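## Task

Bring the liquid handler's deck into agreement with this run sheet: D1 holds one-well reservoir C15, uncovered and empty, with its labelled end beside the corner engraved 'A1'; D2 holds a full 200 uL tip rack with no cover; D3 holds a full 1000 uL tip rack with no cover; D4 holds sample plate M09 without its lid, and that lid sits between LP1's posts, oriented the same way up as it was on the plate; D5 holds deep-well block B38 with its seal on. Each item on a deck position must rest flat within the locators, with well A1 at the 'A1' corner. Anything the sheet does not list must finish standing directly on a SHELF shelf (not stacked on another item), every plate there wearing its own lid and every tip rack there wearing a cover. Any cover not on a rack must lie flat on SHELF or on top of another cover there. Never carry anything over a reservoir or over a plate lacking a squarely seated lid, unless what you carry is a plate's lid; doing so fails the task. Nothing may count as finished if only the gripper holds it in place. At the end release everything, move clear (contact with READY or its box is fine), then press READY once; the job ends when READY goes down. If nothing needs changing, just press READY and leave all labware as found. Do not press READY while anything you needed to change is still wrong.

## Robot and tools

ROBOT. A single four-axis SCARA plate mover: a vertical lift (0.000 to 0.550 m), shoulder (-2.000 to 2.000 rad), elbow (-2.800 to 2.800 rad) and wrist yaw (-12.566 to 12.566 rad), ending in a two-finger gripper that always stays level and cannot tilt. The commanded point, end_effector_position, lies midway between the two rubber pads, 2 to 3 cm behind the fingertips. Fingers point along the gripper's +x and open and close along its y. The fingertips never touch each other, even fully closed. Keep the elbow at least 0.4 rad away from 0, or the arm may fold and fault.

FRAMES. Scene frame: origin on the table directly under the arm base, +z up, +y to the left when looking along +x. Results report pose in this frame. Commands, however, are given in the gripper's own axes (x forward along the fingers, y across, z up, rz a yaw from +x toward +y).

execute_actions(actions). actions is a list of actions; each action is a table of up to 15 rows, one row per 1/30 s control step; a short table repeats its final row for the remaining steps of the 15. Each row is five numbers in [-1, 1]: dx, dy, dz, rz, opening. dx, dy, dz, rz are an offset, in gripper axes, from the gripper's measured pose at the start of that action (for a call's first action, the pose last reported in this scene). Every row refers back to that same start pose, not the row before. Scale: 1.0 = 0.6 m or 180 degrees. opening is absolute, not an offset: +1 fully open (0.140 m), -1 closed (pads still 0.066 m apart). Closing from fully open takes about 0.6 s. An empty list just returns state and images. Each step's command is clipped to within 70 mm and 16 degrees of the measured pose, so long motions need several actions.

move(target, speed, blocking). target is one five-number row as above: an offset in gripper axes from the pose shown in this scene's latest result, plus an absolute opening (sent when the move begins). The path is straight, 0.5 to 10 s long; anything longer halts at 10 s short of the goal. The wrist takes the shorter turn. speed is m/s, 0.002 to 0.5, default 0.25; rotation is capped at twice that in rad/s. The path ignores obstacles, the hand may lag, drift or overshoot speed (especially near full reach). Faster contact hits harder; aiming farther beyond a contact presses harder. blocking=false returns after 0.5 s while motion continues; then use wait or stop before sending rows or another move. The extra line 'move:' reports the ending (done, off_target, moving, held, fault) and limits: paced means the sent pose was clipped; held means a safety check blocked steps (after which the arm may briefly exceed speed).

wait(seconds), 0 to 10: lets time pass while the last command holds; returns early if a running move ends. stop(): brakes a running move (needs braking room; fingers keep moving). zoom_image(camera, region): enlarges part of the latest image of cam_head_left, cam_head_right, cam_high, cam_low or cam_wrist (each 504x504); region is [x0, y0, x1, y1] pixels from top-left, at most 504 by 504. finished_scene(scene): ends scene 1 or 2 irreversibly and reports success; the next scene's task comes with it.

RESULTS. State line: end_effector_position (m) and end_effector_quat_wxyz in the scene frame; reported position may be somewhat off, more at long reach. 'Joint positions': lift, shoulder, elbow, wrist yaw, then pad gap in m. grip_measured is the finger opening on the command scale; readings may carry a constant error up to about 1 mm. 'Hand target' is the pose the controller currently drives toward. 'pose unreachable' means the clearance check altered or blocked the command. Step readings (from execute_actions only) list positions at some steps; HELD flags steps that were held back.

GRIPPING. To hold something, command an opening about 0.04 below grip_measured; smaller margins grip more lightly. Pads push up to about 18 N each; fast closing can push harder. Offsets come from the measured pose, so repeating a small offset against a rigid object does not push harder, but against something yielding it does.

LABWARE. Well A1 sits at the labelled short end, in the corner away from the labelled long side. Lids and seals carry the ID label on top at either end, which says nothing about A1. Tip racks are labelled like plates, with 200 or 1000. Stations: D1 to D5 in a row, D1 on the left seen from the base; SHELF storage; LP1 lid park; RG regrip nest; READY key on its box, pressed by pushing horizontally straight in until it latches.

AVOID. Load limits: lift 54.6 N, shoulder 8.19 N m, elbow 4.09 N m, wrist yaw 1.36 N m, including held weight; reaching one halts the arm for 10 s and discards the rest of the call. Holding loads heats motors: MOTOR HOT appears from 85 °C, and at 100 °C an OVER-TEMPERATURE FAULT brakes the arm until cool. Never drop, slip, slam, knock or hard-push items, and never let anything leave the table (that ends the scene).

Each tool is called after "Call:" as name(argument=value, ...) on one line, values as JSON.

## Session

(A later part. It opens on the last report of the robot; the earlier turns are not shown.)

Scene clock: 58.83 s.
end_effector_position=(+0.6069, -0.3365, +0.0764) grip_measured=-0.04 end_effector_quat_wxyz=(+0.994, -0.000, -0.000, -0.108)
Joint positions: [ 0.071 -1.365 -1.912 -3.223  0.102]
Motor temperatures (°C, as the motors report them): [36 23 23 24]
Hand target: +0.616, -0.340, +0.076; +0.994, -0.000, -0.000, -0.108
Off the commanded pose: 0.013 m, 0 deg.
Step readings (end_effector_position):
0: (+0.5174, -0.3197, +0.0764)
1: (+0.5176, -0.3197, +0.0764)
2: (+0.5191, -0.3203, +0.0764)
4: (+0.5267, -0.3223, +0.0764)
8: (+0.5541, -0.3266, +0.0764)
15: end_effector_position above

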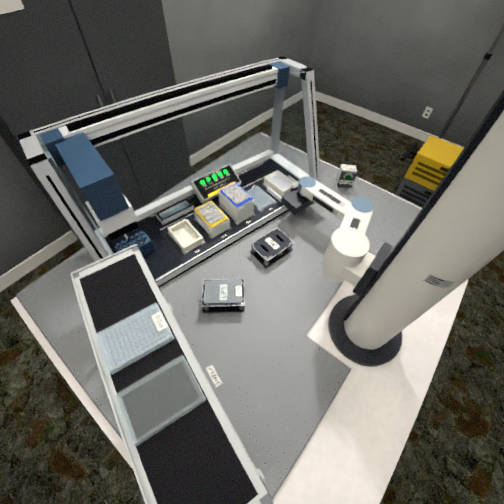

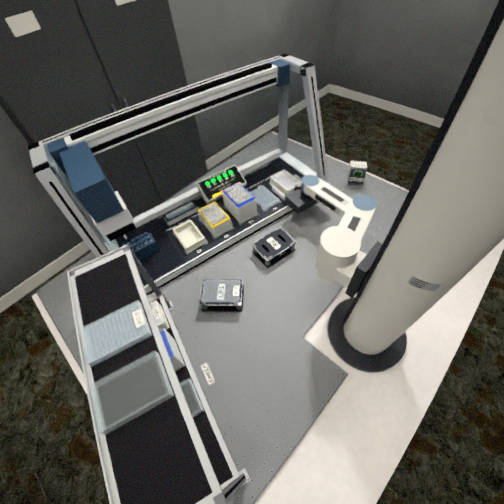

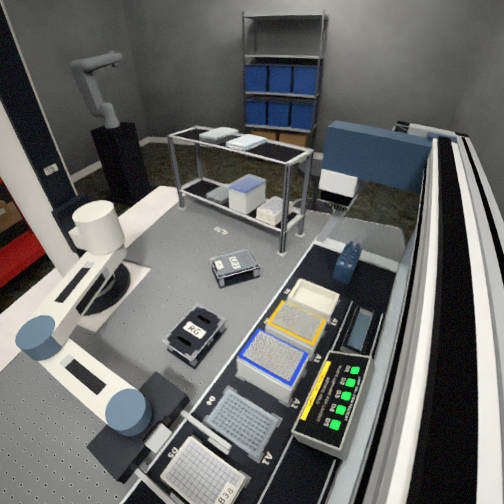

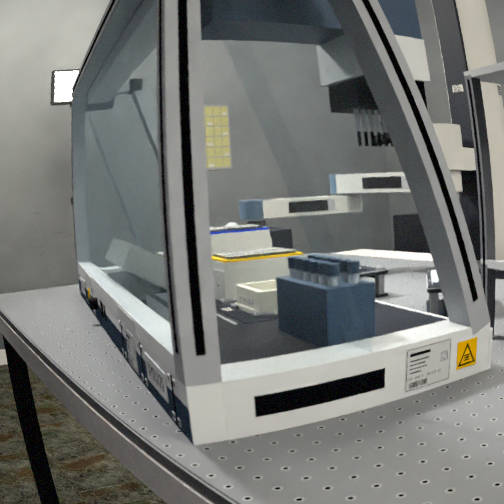

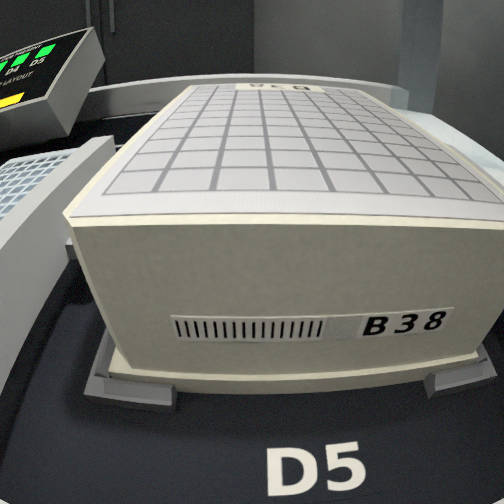

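Call:
wait(seconds=0)

Call:
zoom_image(camera="cam_wrist", region=[40, 380, 160, 470])

Call:
zoom_image(camera="cam_wrist", region=[384, 370, 504, 460])

Scene clock: 58.93 s.
end_effector_position=(+0.6165, -0.3394, +0.0764) grip_measured=-0.04 end_effector_quat_wxyz=(+0.994, -0.000, -0.000, -0.107)
Joint positions: [ 0.071 -1.326 -1.974 -3.198  0.102]
Motor temperatures (°C, as the motors report them): [36 23 23 24]
Hand target: +0.616, -0.340, +0.076; +0.994, -0.000, -0.000, -0.108
Off the commanded pose: 0.003 m, 0 deg.

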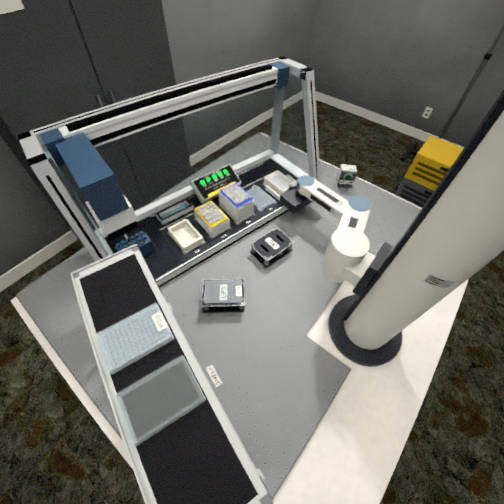

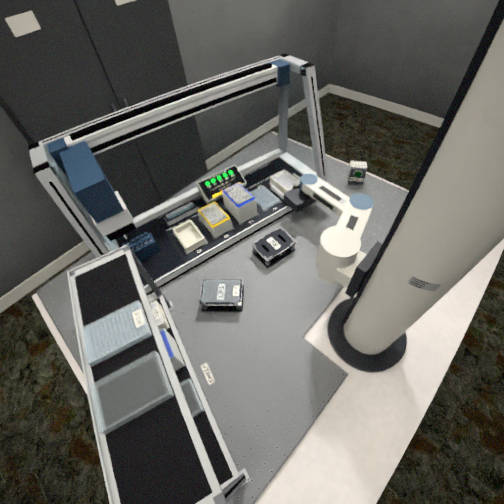

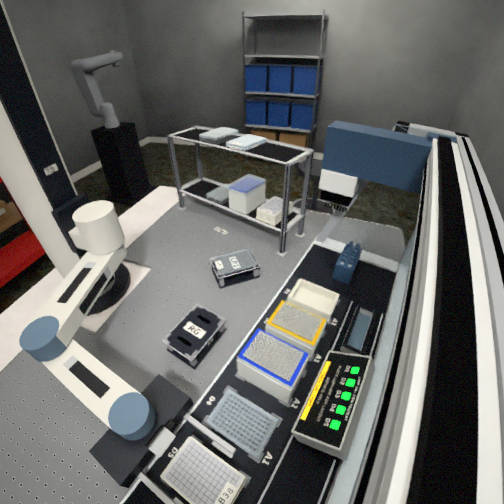

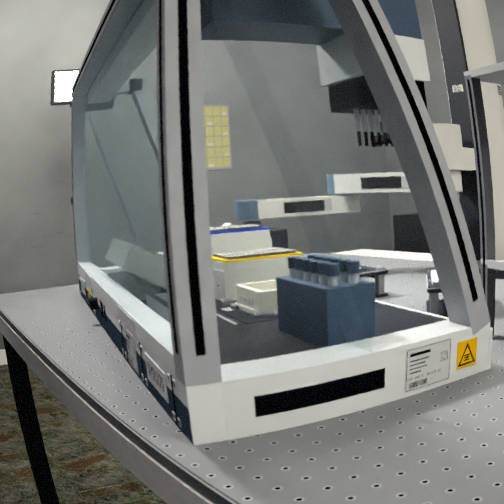

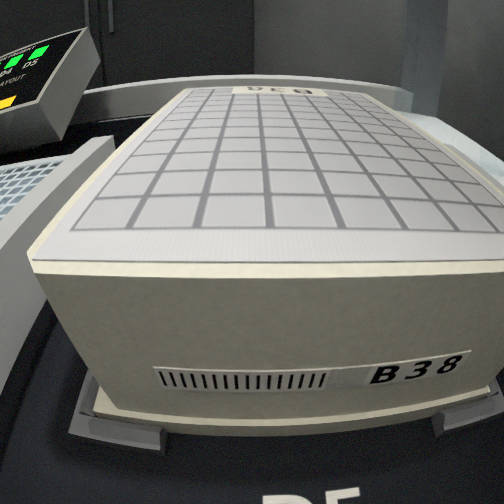

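Region (40, 380, 160, 470) of cam_wrist's 504x504 image, scaled by 4.200, with more detail than that image has; it fills the top 378 rows of this view, and the rest is white.

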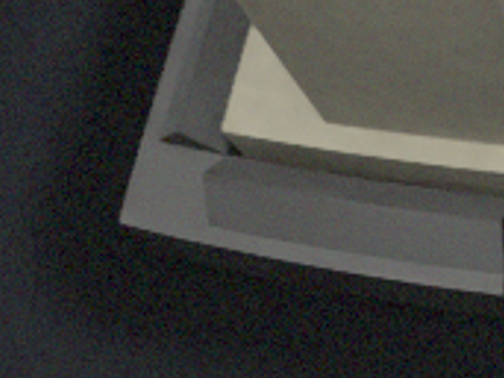

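Region (384, 370, 504, 460) of cam_wrist's 504x504 image, scaled by 4.200, with more detail than that image has; it fills the top 378 rows of this view, and the rest is white.

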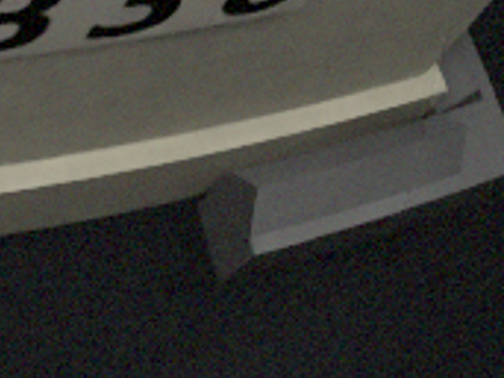

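Call:
execute_actions(actions=[[[0.003,-0.0015,-0.002,0.0003,-0.04],[0.0055,-0.0026,-0.006,0.0006,-0.04],[0.0065,-0.003,-0.01,0.0006,-0.04],[0.0065,-0.003,-0.014,0.0006,-0.1],[0.0065,-0.003,-0.017,0.0006,-0.16],[0.0065,-0.003,-0.019,0.0006,-0.22],[0.0065,-0.003,-0.0195,0.0006,-0.28],[0.0065,-0.003,-0.0195,0.0006,-0.33],[0.0065,-0.003,-0.0195,0.0006,-0.37],[0.0065,-0.003,-0.0195,0.0006,-0.4],[0.0065,-0.003,-0.0195,0.0006,-0.42],[0.0065,-0.003,-0.0195,0.0006,-0.435],[0.0065,-0.003,-0.0195,0.0006,-0.445],[0.0065,-0.003,-0.0195,0.0006,-0.455],[0.0065,-0.003,-0.0195,0.0006,-0.465]],[[0,0,0,0,-0.475],[0,0,0,0,-0.485],[0,0,0,0,-0.495],[0,0,0,0,-0.505],[0,0,0,0,-0.505],[0,0,0,0,-0.505],[0,0,0.002,0,-0.505],[0,0,0.005,0,-0.505],[0,0,0.009,0,-0.505],[0,0,0.014,0,-0.505],[0,0,0.019,0,-0.505],[0,0,0.024,0,-0.505],[0,0,0.028,0,-0.505],[0,0,0.031,0,-0.505],[0,0,0.032,0,-0.505]]])

Scene clock: 60.60 s.
end_effector_position=(+0.6199, -0.3421, +0.0826) grip_measured=-0.46 end_effector_quat_wxyz=(+0.994, -0.000, -0.000, -0.107)
Joint positions: [ 0.078 -1.312 -2.005 -3.18   0.086]
Motor temperatures (°C, as the motors report them): [36 23 23 24]
Hand target: +0.620, -0.342, +0.084; +0.994, -0.000, -0.000, -0.107
Off the commanded pose: 0.001 m, 0 deg.
Step readings (end_effector_position; steps 1 to 15: 1st action; 16 to 30: 2nd action):
0: (+0.6164, -0.3399, +0.0764)
1: (+0.6165, -0.3400, +0.0763)
2: (+0.6177, -0.3408, +0.0754)
4: (+0.6196, -0.3418, +0.0711)
8: (+0.6199, -0.3421, +0.0645)
15: (+0.6199, -0.3421, +0.0647)
16: (+0.6199, -0.3421, +0.0647)
17: (+0.6199, -0.3421, +0.0647)
19: (+0.6199, -0.3421, +0.0647)
23: (+0.6199, -0.3421, +0.0657)
30: end_effector_position above

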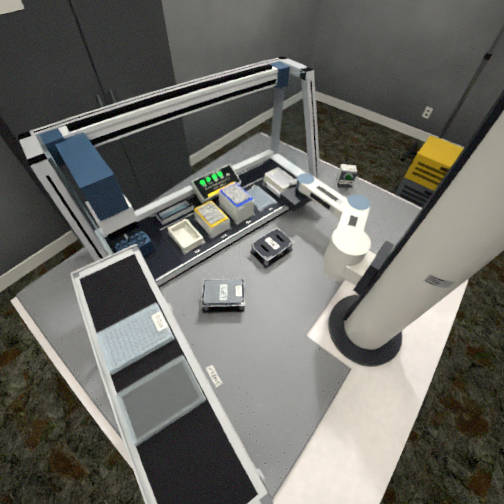

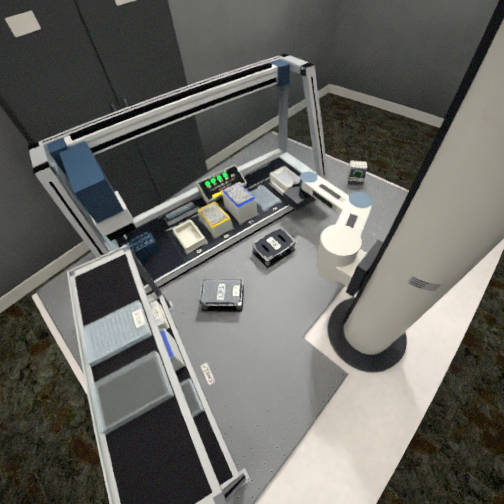

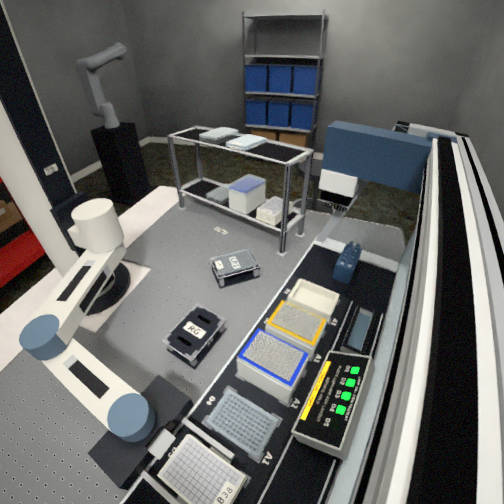

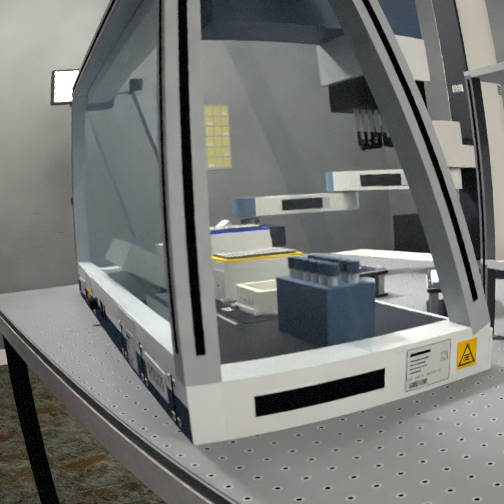

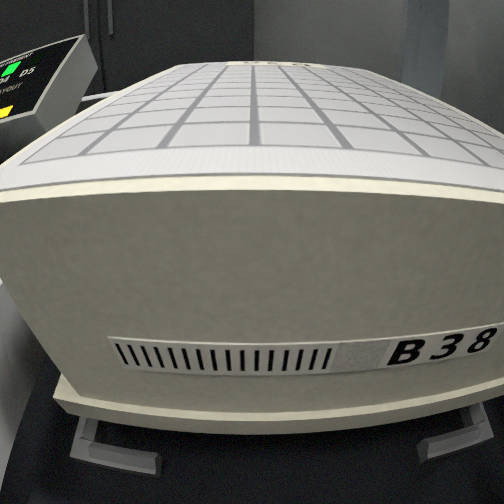

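Call:
execute_actions(actions=[[[-0.003,0,0.003,0,-0.505],[-0.009,0,0.004,0,-0.505],[-0.018,0,0.005,0,-0.505],[-0.03,0,0.006,0,-0.505],[-0.044,0,0.006,0,-0.505],[-0.06,0,0.006,0,-0.505],[-0.077,0,0.006,0,-0.505],[-0.094,0,0.006,0,-0.505],[-0.111,0,0.006,0,-0.505],[-0.128,0,0.006,0,-0.505],[-0.145,0,0.006,0,-0.505],[-0.162,0,0.006,0,-0.505],[-0.179,0,0.006,0,-0.505],[-0.196,0,0.006,0,-0.505],[-0.213,0,0.006,0,-0.505]],[[-0.055,0,0,0,-0.505],[-0.069,0,0,0,-0.505],[-0.08,0.002,0,0.002,-0.505],[-0.087,0.006,0,0.008,-0.505],[-0.091,0.013,0,0.017,-0.505],[-0.093,0.023,0,0.03,-0.505],[-0.095,0.035,0,0.045,-0.505],[-0.097,0.049,0,0.062,-0.505],[-0.099,0.064,0,0.08,-0.505],[-0.102,0.079,0,0.098,-0.505],[-0.105,0.094,0,0.116,-0.505],[-0.108,0.109,0,0.134,-0.505],[-0.112,0.124,0,0.152,-0.505],[-0.116,0.139,0,0.17,-0.505],[-0.12,0.154,0,0.188,-0.505]]])

Scene clock: 62.90 s.
end_effector_position=(+0.4806, -0.2345, +0.0861) grip_measured=-0.46 end_effector_quat_wxyz=(+0.990, -0.000, -0.000, +0.141)
Joint positions: [ 0.081 -1.819 -1.331 -2.85   0.086]
Motor temperatures (°C, as the motors report them): [36 23 23 24]
Hand target: +0.480, -0.219, +0.086; +0.982, -0.000, -0.000, +0.186
Off the commanded pose: 0.016 m, 6 deg.
Step readings (end_effector_position; steps 1 to 15: 1st action; 16 to 30: 2nd action):
0: (+0.6199, -0.3421, +0.0838)
1: (+0.6198, -0.3420, +0.0838)
2: (+0.6185, -0.3413, +0.0842)
4: (+0.6126, -0.3399, +0.0852)
8: (+0.5900, -0.3355, +0.0861)
15: (+0.5321, -0.3238, +0.0861)
16: (+0.5231, -0.3219, +0.0861)
17: (+0.5153, -0.3203, +0.0861)
19: (+0.5009, -0.3171, +0.0861)
23: (+0.4818, -0.3024, +0.0861)
30: end_effector_position above

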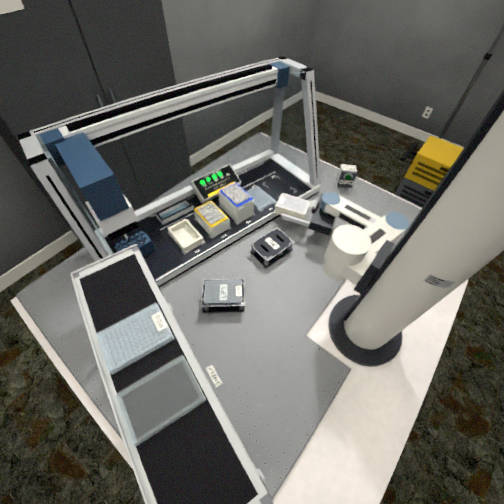

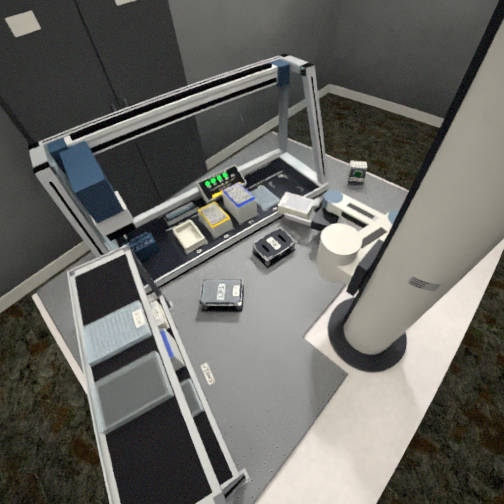

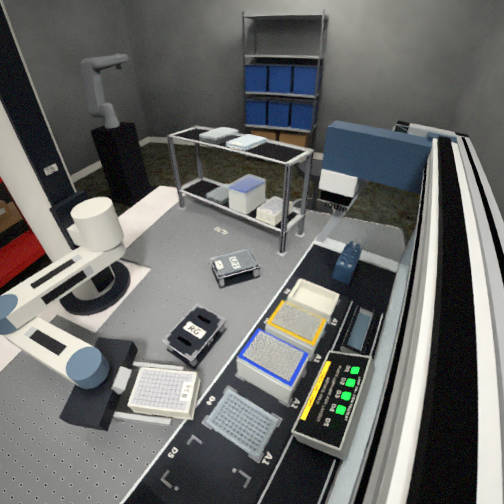

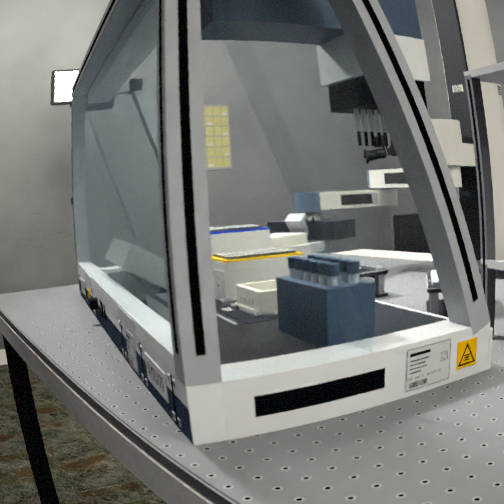

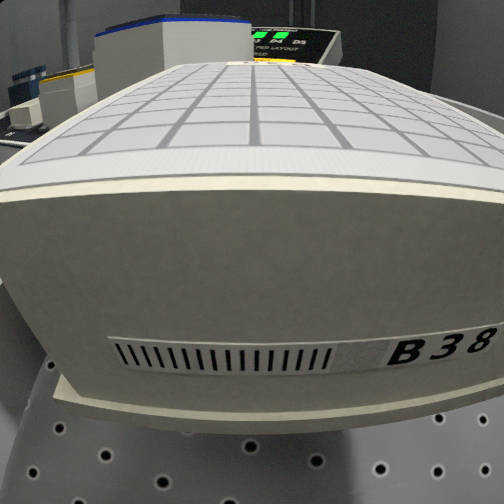

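Call:
zoom_image(camera="cam_head_left", region=[235, 150, 325, 220])

Region (235, 150, 325, 220) of cam_head_left's 504x504 image, scaled by 5.600, with more detail than that image has.

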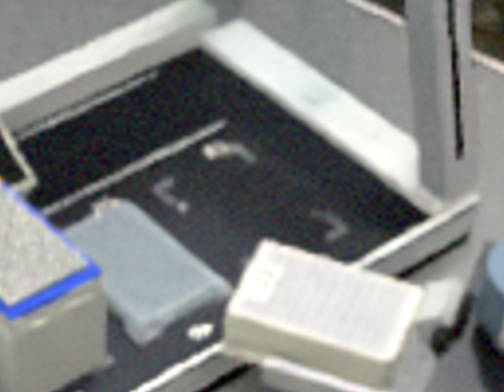

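Call:
execute_actions(actions=[[[0.0067,0.0306,0,0.0352,-0.505],[0.0074,0.0404,0,0.0462,-0.505],[0.0084,0.0542,0,0.0618,-0.505],[0.0096,0.0723,0,0.0821,-0.505],[0.0111,0.0931,0,0.1055,-0.505],[0.0127,0.1153,0,0.1305,-0.505],[0.0142,0.1374,0,0.1555,-0.505],[0.0158,0.1596,0,0.1805,-0.505],[0.0174,0.1818,0,0.2055,-0.505],[0.0189,0.204,0,0.2305,-0.505],[0.0205,0.2262,0,0.2555,-0.505],[0.022,0.247,0,0.2789,-0.505],[0.0234,0.2664,0,0.3008,-0.505],[0.0245,0.2831,0,0.3195,-0.505],[0.0254,0.2956,0,0.3336,-0.505]]])

Scene clock: 64.13 s.
end_effector_position=(+0.4491, -0.0874, +0.0861) grip_measured=-0.46 end_effector_quat_wxyz=(+0.832, -0.000, -0.000, +0.555)
Joint positions: [ 0.081 -1.611 -1.265 -2.231  0.086]
Motor temperatures (°C, as the motors report them): [36 23 23 24]
Hand target: +0.443, -0.063, +0.086; +0.788, -0.000, -0.000, +0.615
Off the commanded pose: 0.028 m, 9 deg.
Step readings (end_effector_position):
0: (+0.4798, -0.2192, +0.0861)
1: (+0.4798, -0.2189, +0.0861)
2: (+0.4792, -0.2158, +0.0861)
4: (+0.4766, -0.2045, +0.0861)
8: (+0.4667, -0.1635, +0.0861)
15: end_effector_position above

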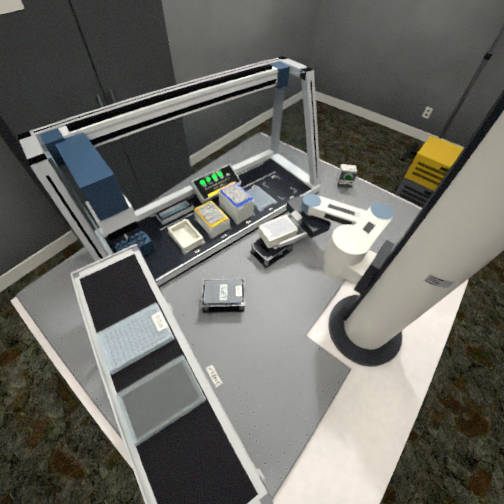

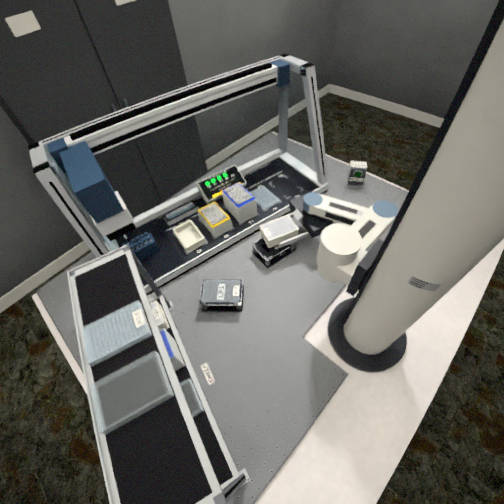

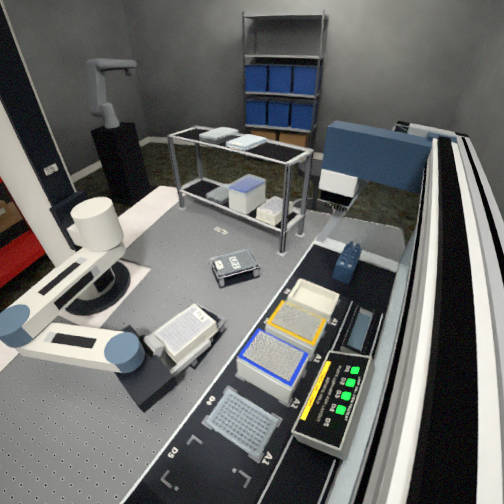

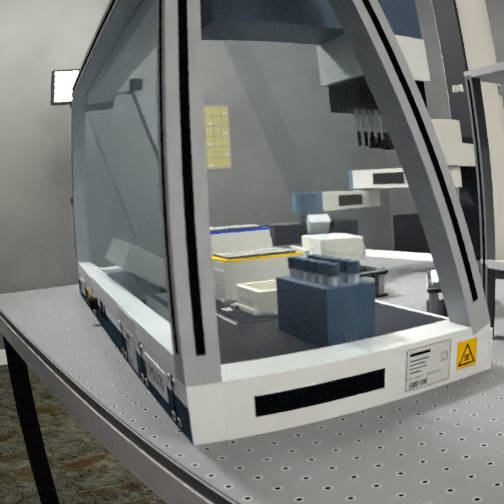

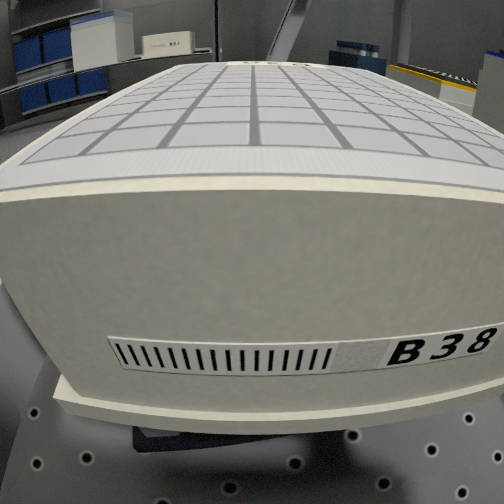

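Call:
execute_actions(actions=[[[0.037,0.0255,-0.001,0.05,-0.505],[0.041,0.026,-0.003,0.054,-0.505],[0.0445,0.0266,-0.005,0.0565,-0.505],[0.0457,0.0268,-0.006,0.0571,-0.505]]])

Call:
zoom_image(camera="cam_wrist", region=[40, 390, 160, 480])

Call:
zoom_image(camera="cam_wrist", region=[384, 390, 504, 480])

Scene clock: 64.93 s.
end_effector_position=(+0.4447, -0.0558, +0.0824) grip_measured=-0.46 end_effector_quat_wxyz=(+0.779, -0.000, -0.000, +0.627)
Joint positions: [ 0.077 -1.513 -1.258 -2.156  0.086]
Motor temperatures (°C, as the motors report them): [36 23 23 24]
Hand target: +0.445, -0.056, +0.082; +0.779, -0.000, -0.000, +0.627
Off the commanded pose: 0.000 m, 0 deg.
Step readings (end_effector_position):
0: (+0.4430, -0.0631, +0.0861)
1: (+0.4431, -0.0630, +0.0860)
2: (+0.4435, -0.0617, +0.0856)
4: (+0.4444, -0.0574, +0.0834)
8: (+0.4447, -0.0557, +0.0824)
15: end_effector_position above

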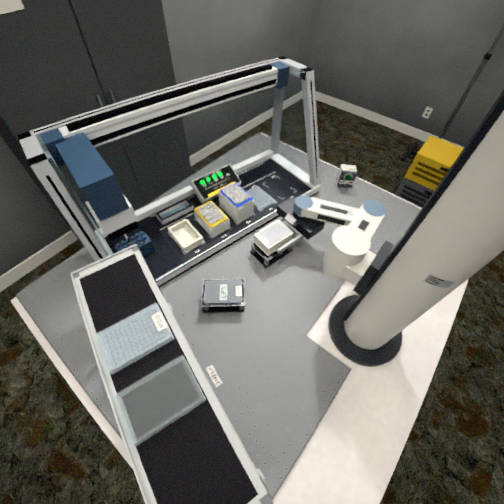

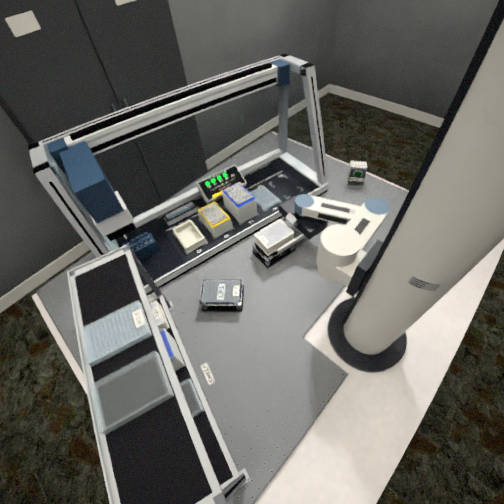

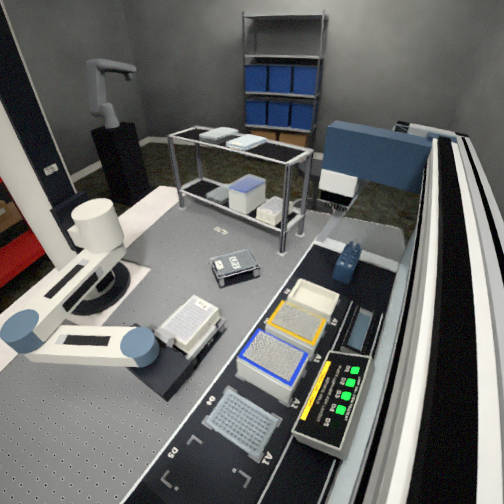

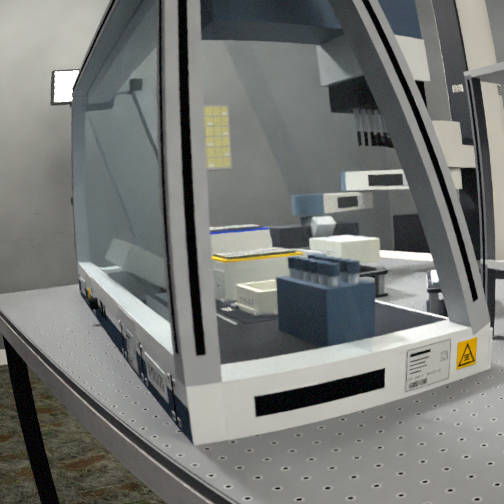

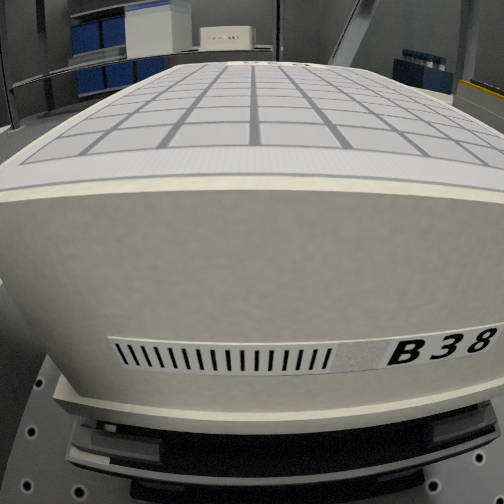

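Region (40, 390, 160, 480) of cam_wrist's 504x504 image, scaled by 4.200, with more detail than that image has; it fills the top 378 rows of this view, and the rest is white.

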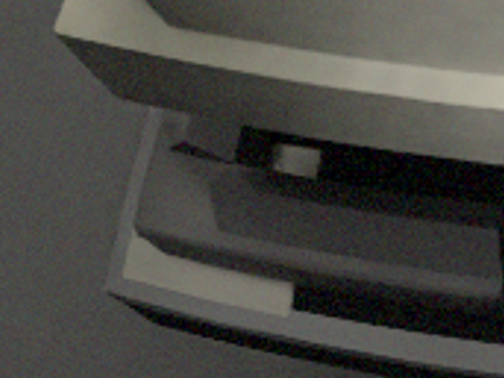

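Region (384, 390, 504, 480) of cam_wrist's 504x504 image, scaled by 4.200, with more detail than that image has; it fills the top 378 rows of this view, and the rest is white.

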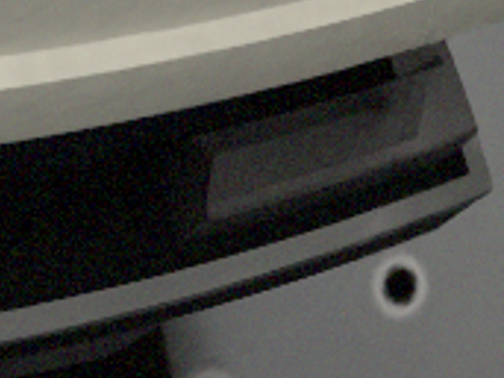

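Call:
execute_actions(actions=[[[0.002,-0.0002,0,0.0012,-0.505],[0.004,-0.0003,-0.001,0.0024,-0.505],[0.0053,-0.0004,-0.002,0.0032,-0.505],[0.0053,-0.0004,-0.004,0.0032,-0.505]]])

Call:
zoom_image(camera="cam_wrist", region=[40, 390, 160, 480])

Call:
zoom_image(camera="cam_wrist", region=[384, 390, 504, 480])

Scene clock: 66.90 s.
end_effector_position=(+0.4456, -0.0526, +0.0799) grip_measured=-0.46 end_effector_quat_wxyz=(+0.775, -0.000, -0.000, +0.632)
Joint positions: [ 0.075 -1.501 -1.258 -2.157  0.086]
Motor temperatures (°C, as the motors report them): [36 23 23 24]
Hand target: +0.446, -0.053, +0.080; +0.776, -0.000, -0.000, +0.631
Off the commanded pose: 0.000 m, 0 deg.
Step readings (end_effector_position):
0: (+0.4447, -0.0558, +0.0824)
1: (+0.4448, -0.0557, +0.0824)
2: (+0.4451, -0.0547, +0.0823)
4: (+0.4456, -0.0527, +0.0811)
8: (+0.4456, -0.0526, +0.0799)
15: end_effector_position above

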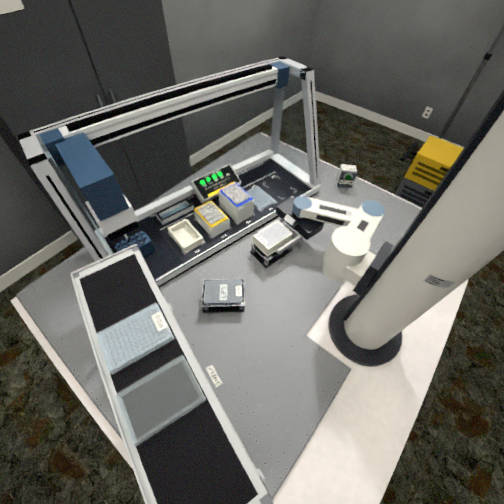

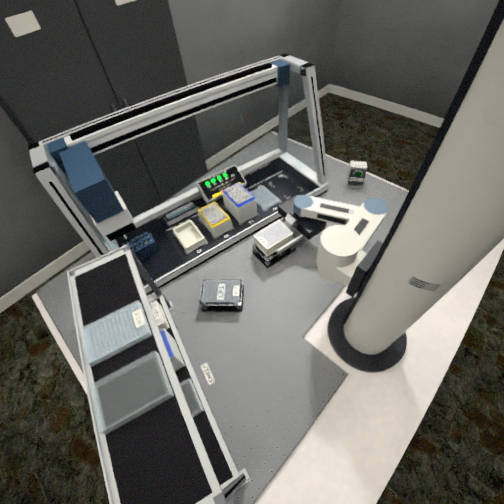

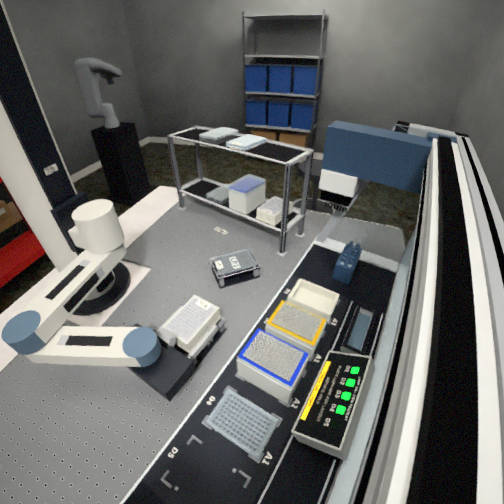

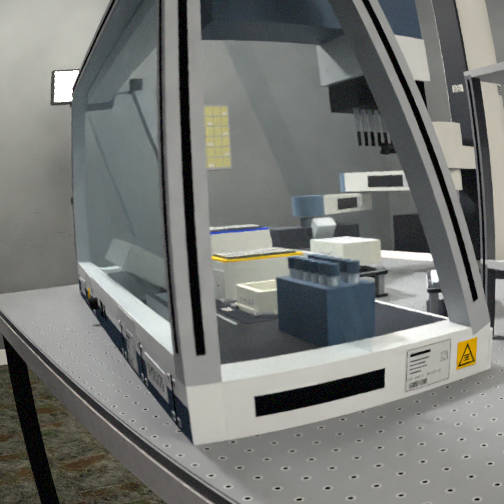

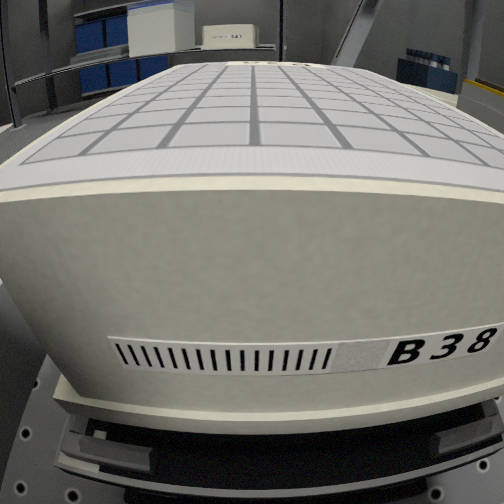

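Region (40, 390, 160, 480) of cam_wrist's 504x504 image, scaled by 4.200, with more detail than that image has; it fills the top 378 rows of this view, and the rest is white.

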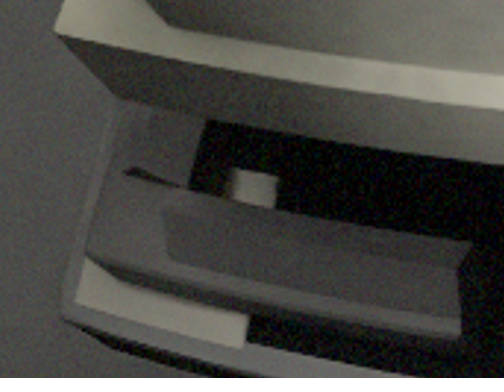

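Region (384, 390, 504, 480) of cam_wrist's 504x504 image, scaled by 4.200, with more detail than that image has; it fills the top 378 rows of this view, and the rest is white.

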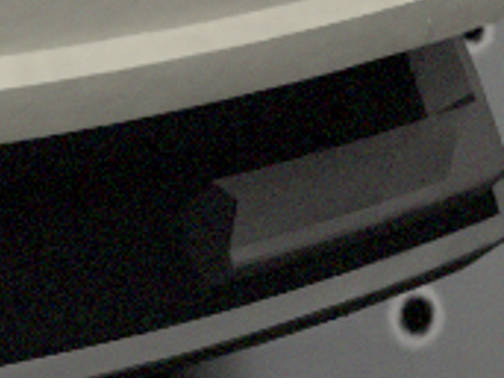

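Call:
execute_actions(actions=[[[0,0,-0.002,-0.0006,-0.505],[0,0,-0.0045,-0.0006,-0.505],[0,0,-0.007,-0.0006,-0.505],[0,0,-0.0095,-0.0006,-0.505],[0,0,-0.012,-0.0006,-0.505],[0,0,-0.014,-0.0006,-0.505],[0,0,-0.016,-0.0006,-0.505],[0,0,-0.0175,-0.0006,-0.505],[0,0,-0.019,-0.0006,-0.505],[0,0,-0.0202,-0.0006,-0.505],[0,0,-0.021,-0.0006,-0.505],[0,0,-0.0215,-0.0006,-0.505],[0,0,-0.0215,-0.0006,-0.505],[0,0,-0.0215,-0.0006,-0.505],[0,0,-0.0215,-0.0006,-0.505]]])

Scene clock: 68.07 s.
end_effector_position=(+0.4457, -0.0530, +0.0670) grip_measured=-0.46 end_effector_quat_wxyz=(+0.776, -0.000, -0.000, +0.630)
Joint positions: [ 0.062 -1.502 -1.258 -2.159  0.086]
Motor temperatures (°C, as the motors report them): [36 23 23 24]
Hand target: +0.446, -0.053, +0.067; +0.776, -0.000, -0.000, +0.631
Off the commanded pose: 0.000 m, 0 deg.
Step readings (end_effector_position):
0: (+0.4456, -0.0526, +0.0799)
1: (+0.4456, -0.0526, +0.0798)
2: (+0.4456, -0.0526, +0.0787)
4: (+0.4456, -0.0526, +0.0758)
8: (+0.4456, -0.0526, +0.0703)
15: end_effector_position above

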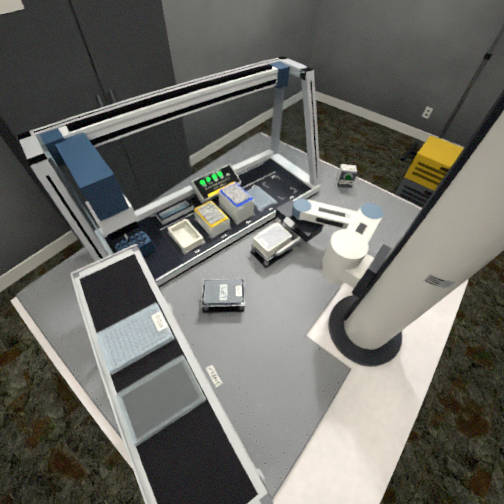

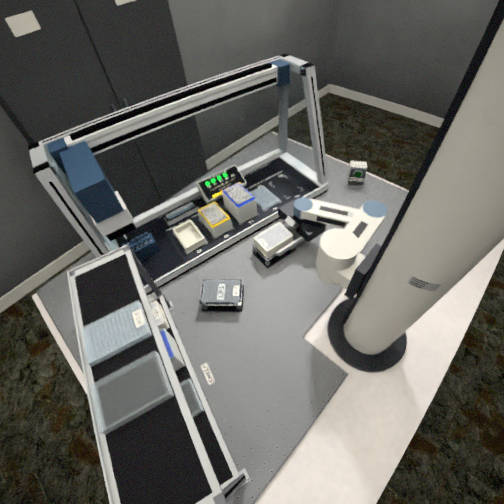

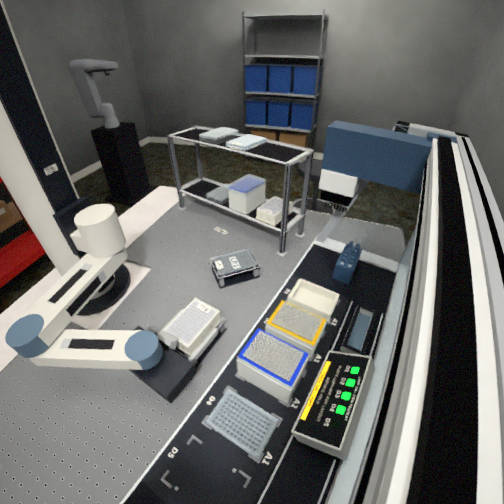

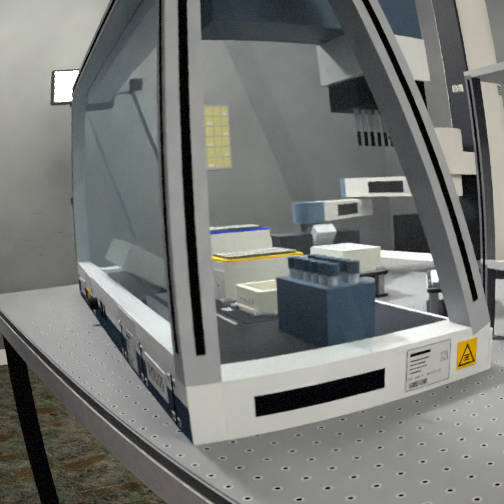

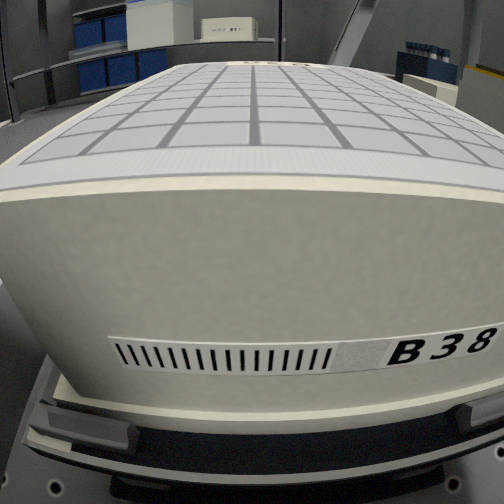

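Call:
execute_actions(actions=[[[-0.0008,0,0,0,-0.505],[-0.0008,0,0,0,-0.49],[-0.0008,0,0,0,-0.47],[-0.0008,0,0,0,-0.445],[-0.0008,0,0,0,-0.4],[-0.0008,0,0,0,-0.32],[-0.0008,0,0.003,0,-0.22],[-0.0008,0,0.01,0,-0.12],[-0.0008,0,0.02,0,-0.04],[-0.0008,0,0.032,0,-0.04],[-0.0008,0,0.045,0,-0.04],[-0.0008,0,0.058,0,-0.04],[-0.0008,0,0.07,0,-0.04],[-0.0008,0,0.08,0,-0.04],[-0.0008,0,0.087,0,-0.04]]])

Scene clock: 69.17 s.
end_effector_position=(+0.4456, -0.0535, +0.1054) grip_measured=-0.04 end_effector_quat_wxyz=(+0.776, -0.000, -0.000, +0.630)
Joint positions: [ 0.1   -1.503 -1.259 -2.157  0.102]
Motor temperatures (°C, as the motors report them): [36 23 23 24]
Hand target: +0.446, -0.053, +0.119; +0.776, -0.000, -0.000, +0.630
Off the commanded pose: 0.014 m, 0 deg.
Step readings (end_effector_position):
0: (+0.4457, -0.0530, +0.0670)
1: (+0.4457, -0.0530, +0.0670)
2: (+0.4456, -0.0534, +0.0670)
4: (+0.4456, -0.0534, +0.0670)
8: (+0.4456, -0.0534, +0.0685)
15: end_effector_position above

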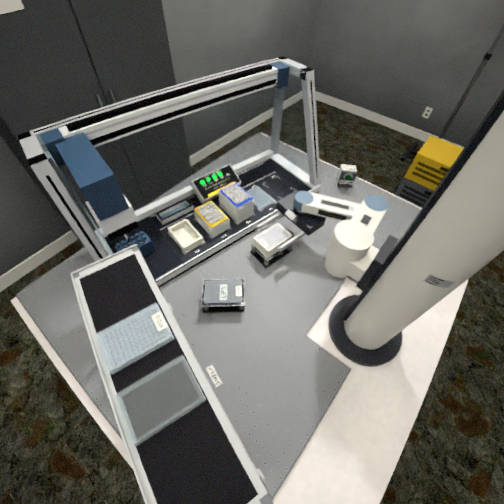

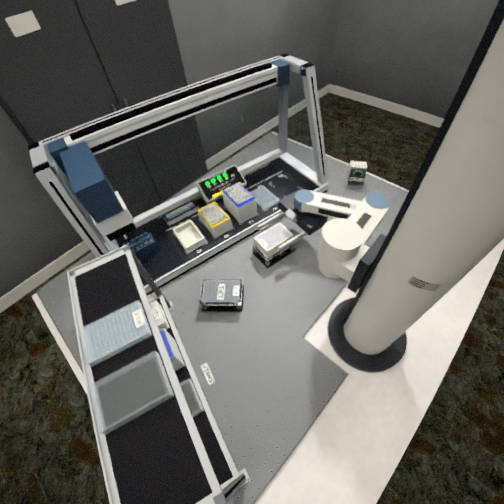

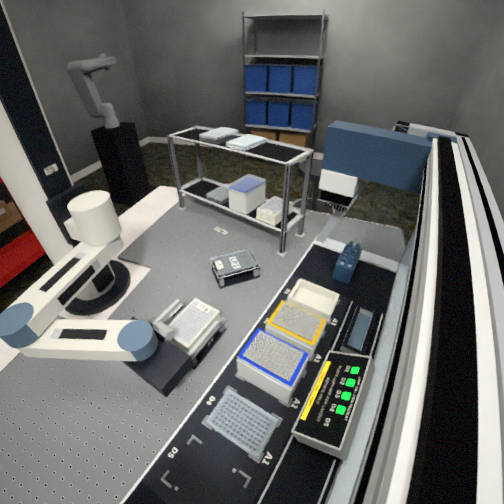

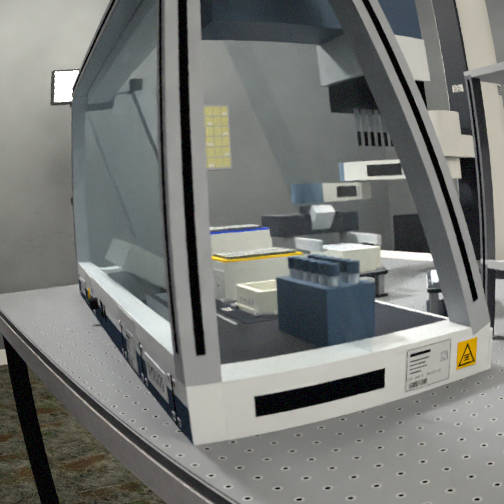

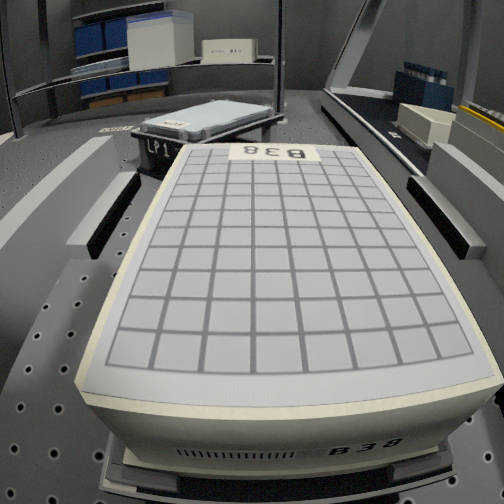

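Call:
zoom_image(camera="cam_wrist", region=[120, 85, 300, 185])

Call:
zoom_image(camera="cam_wrist", region=[10, 0, 290, 110])

Region (120, 85, 300, 185) of cam_wrist's 504x504 image, scaled by 2.800, with more detail than that image has.

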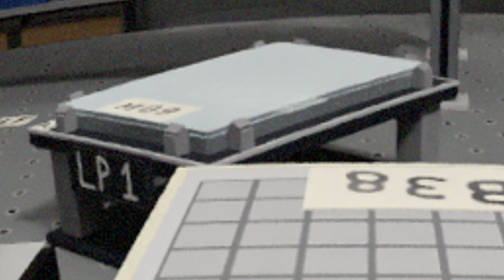

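Region (10, 0, 290, 110) of cam_wrist's 504x504 image, scaled by 1.800, with more detail than that image has; it fills the top 198 rows of this view, and the rest is white.

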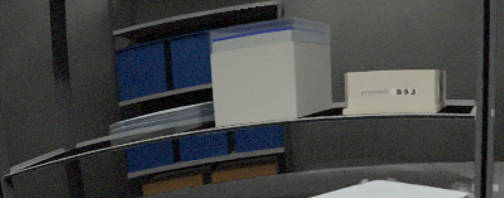

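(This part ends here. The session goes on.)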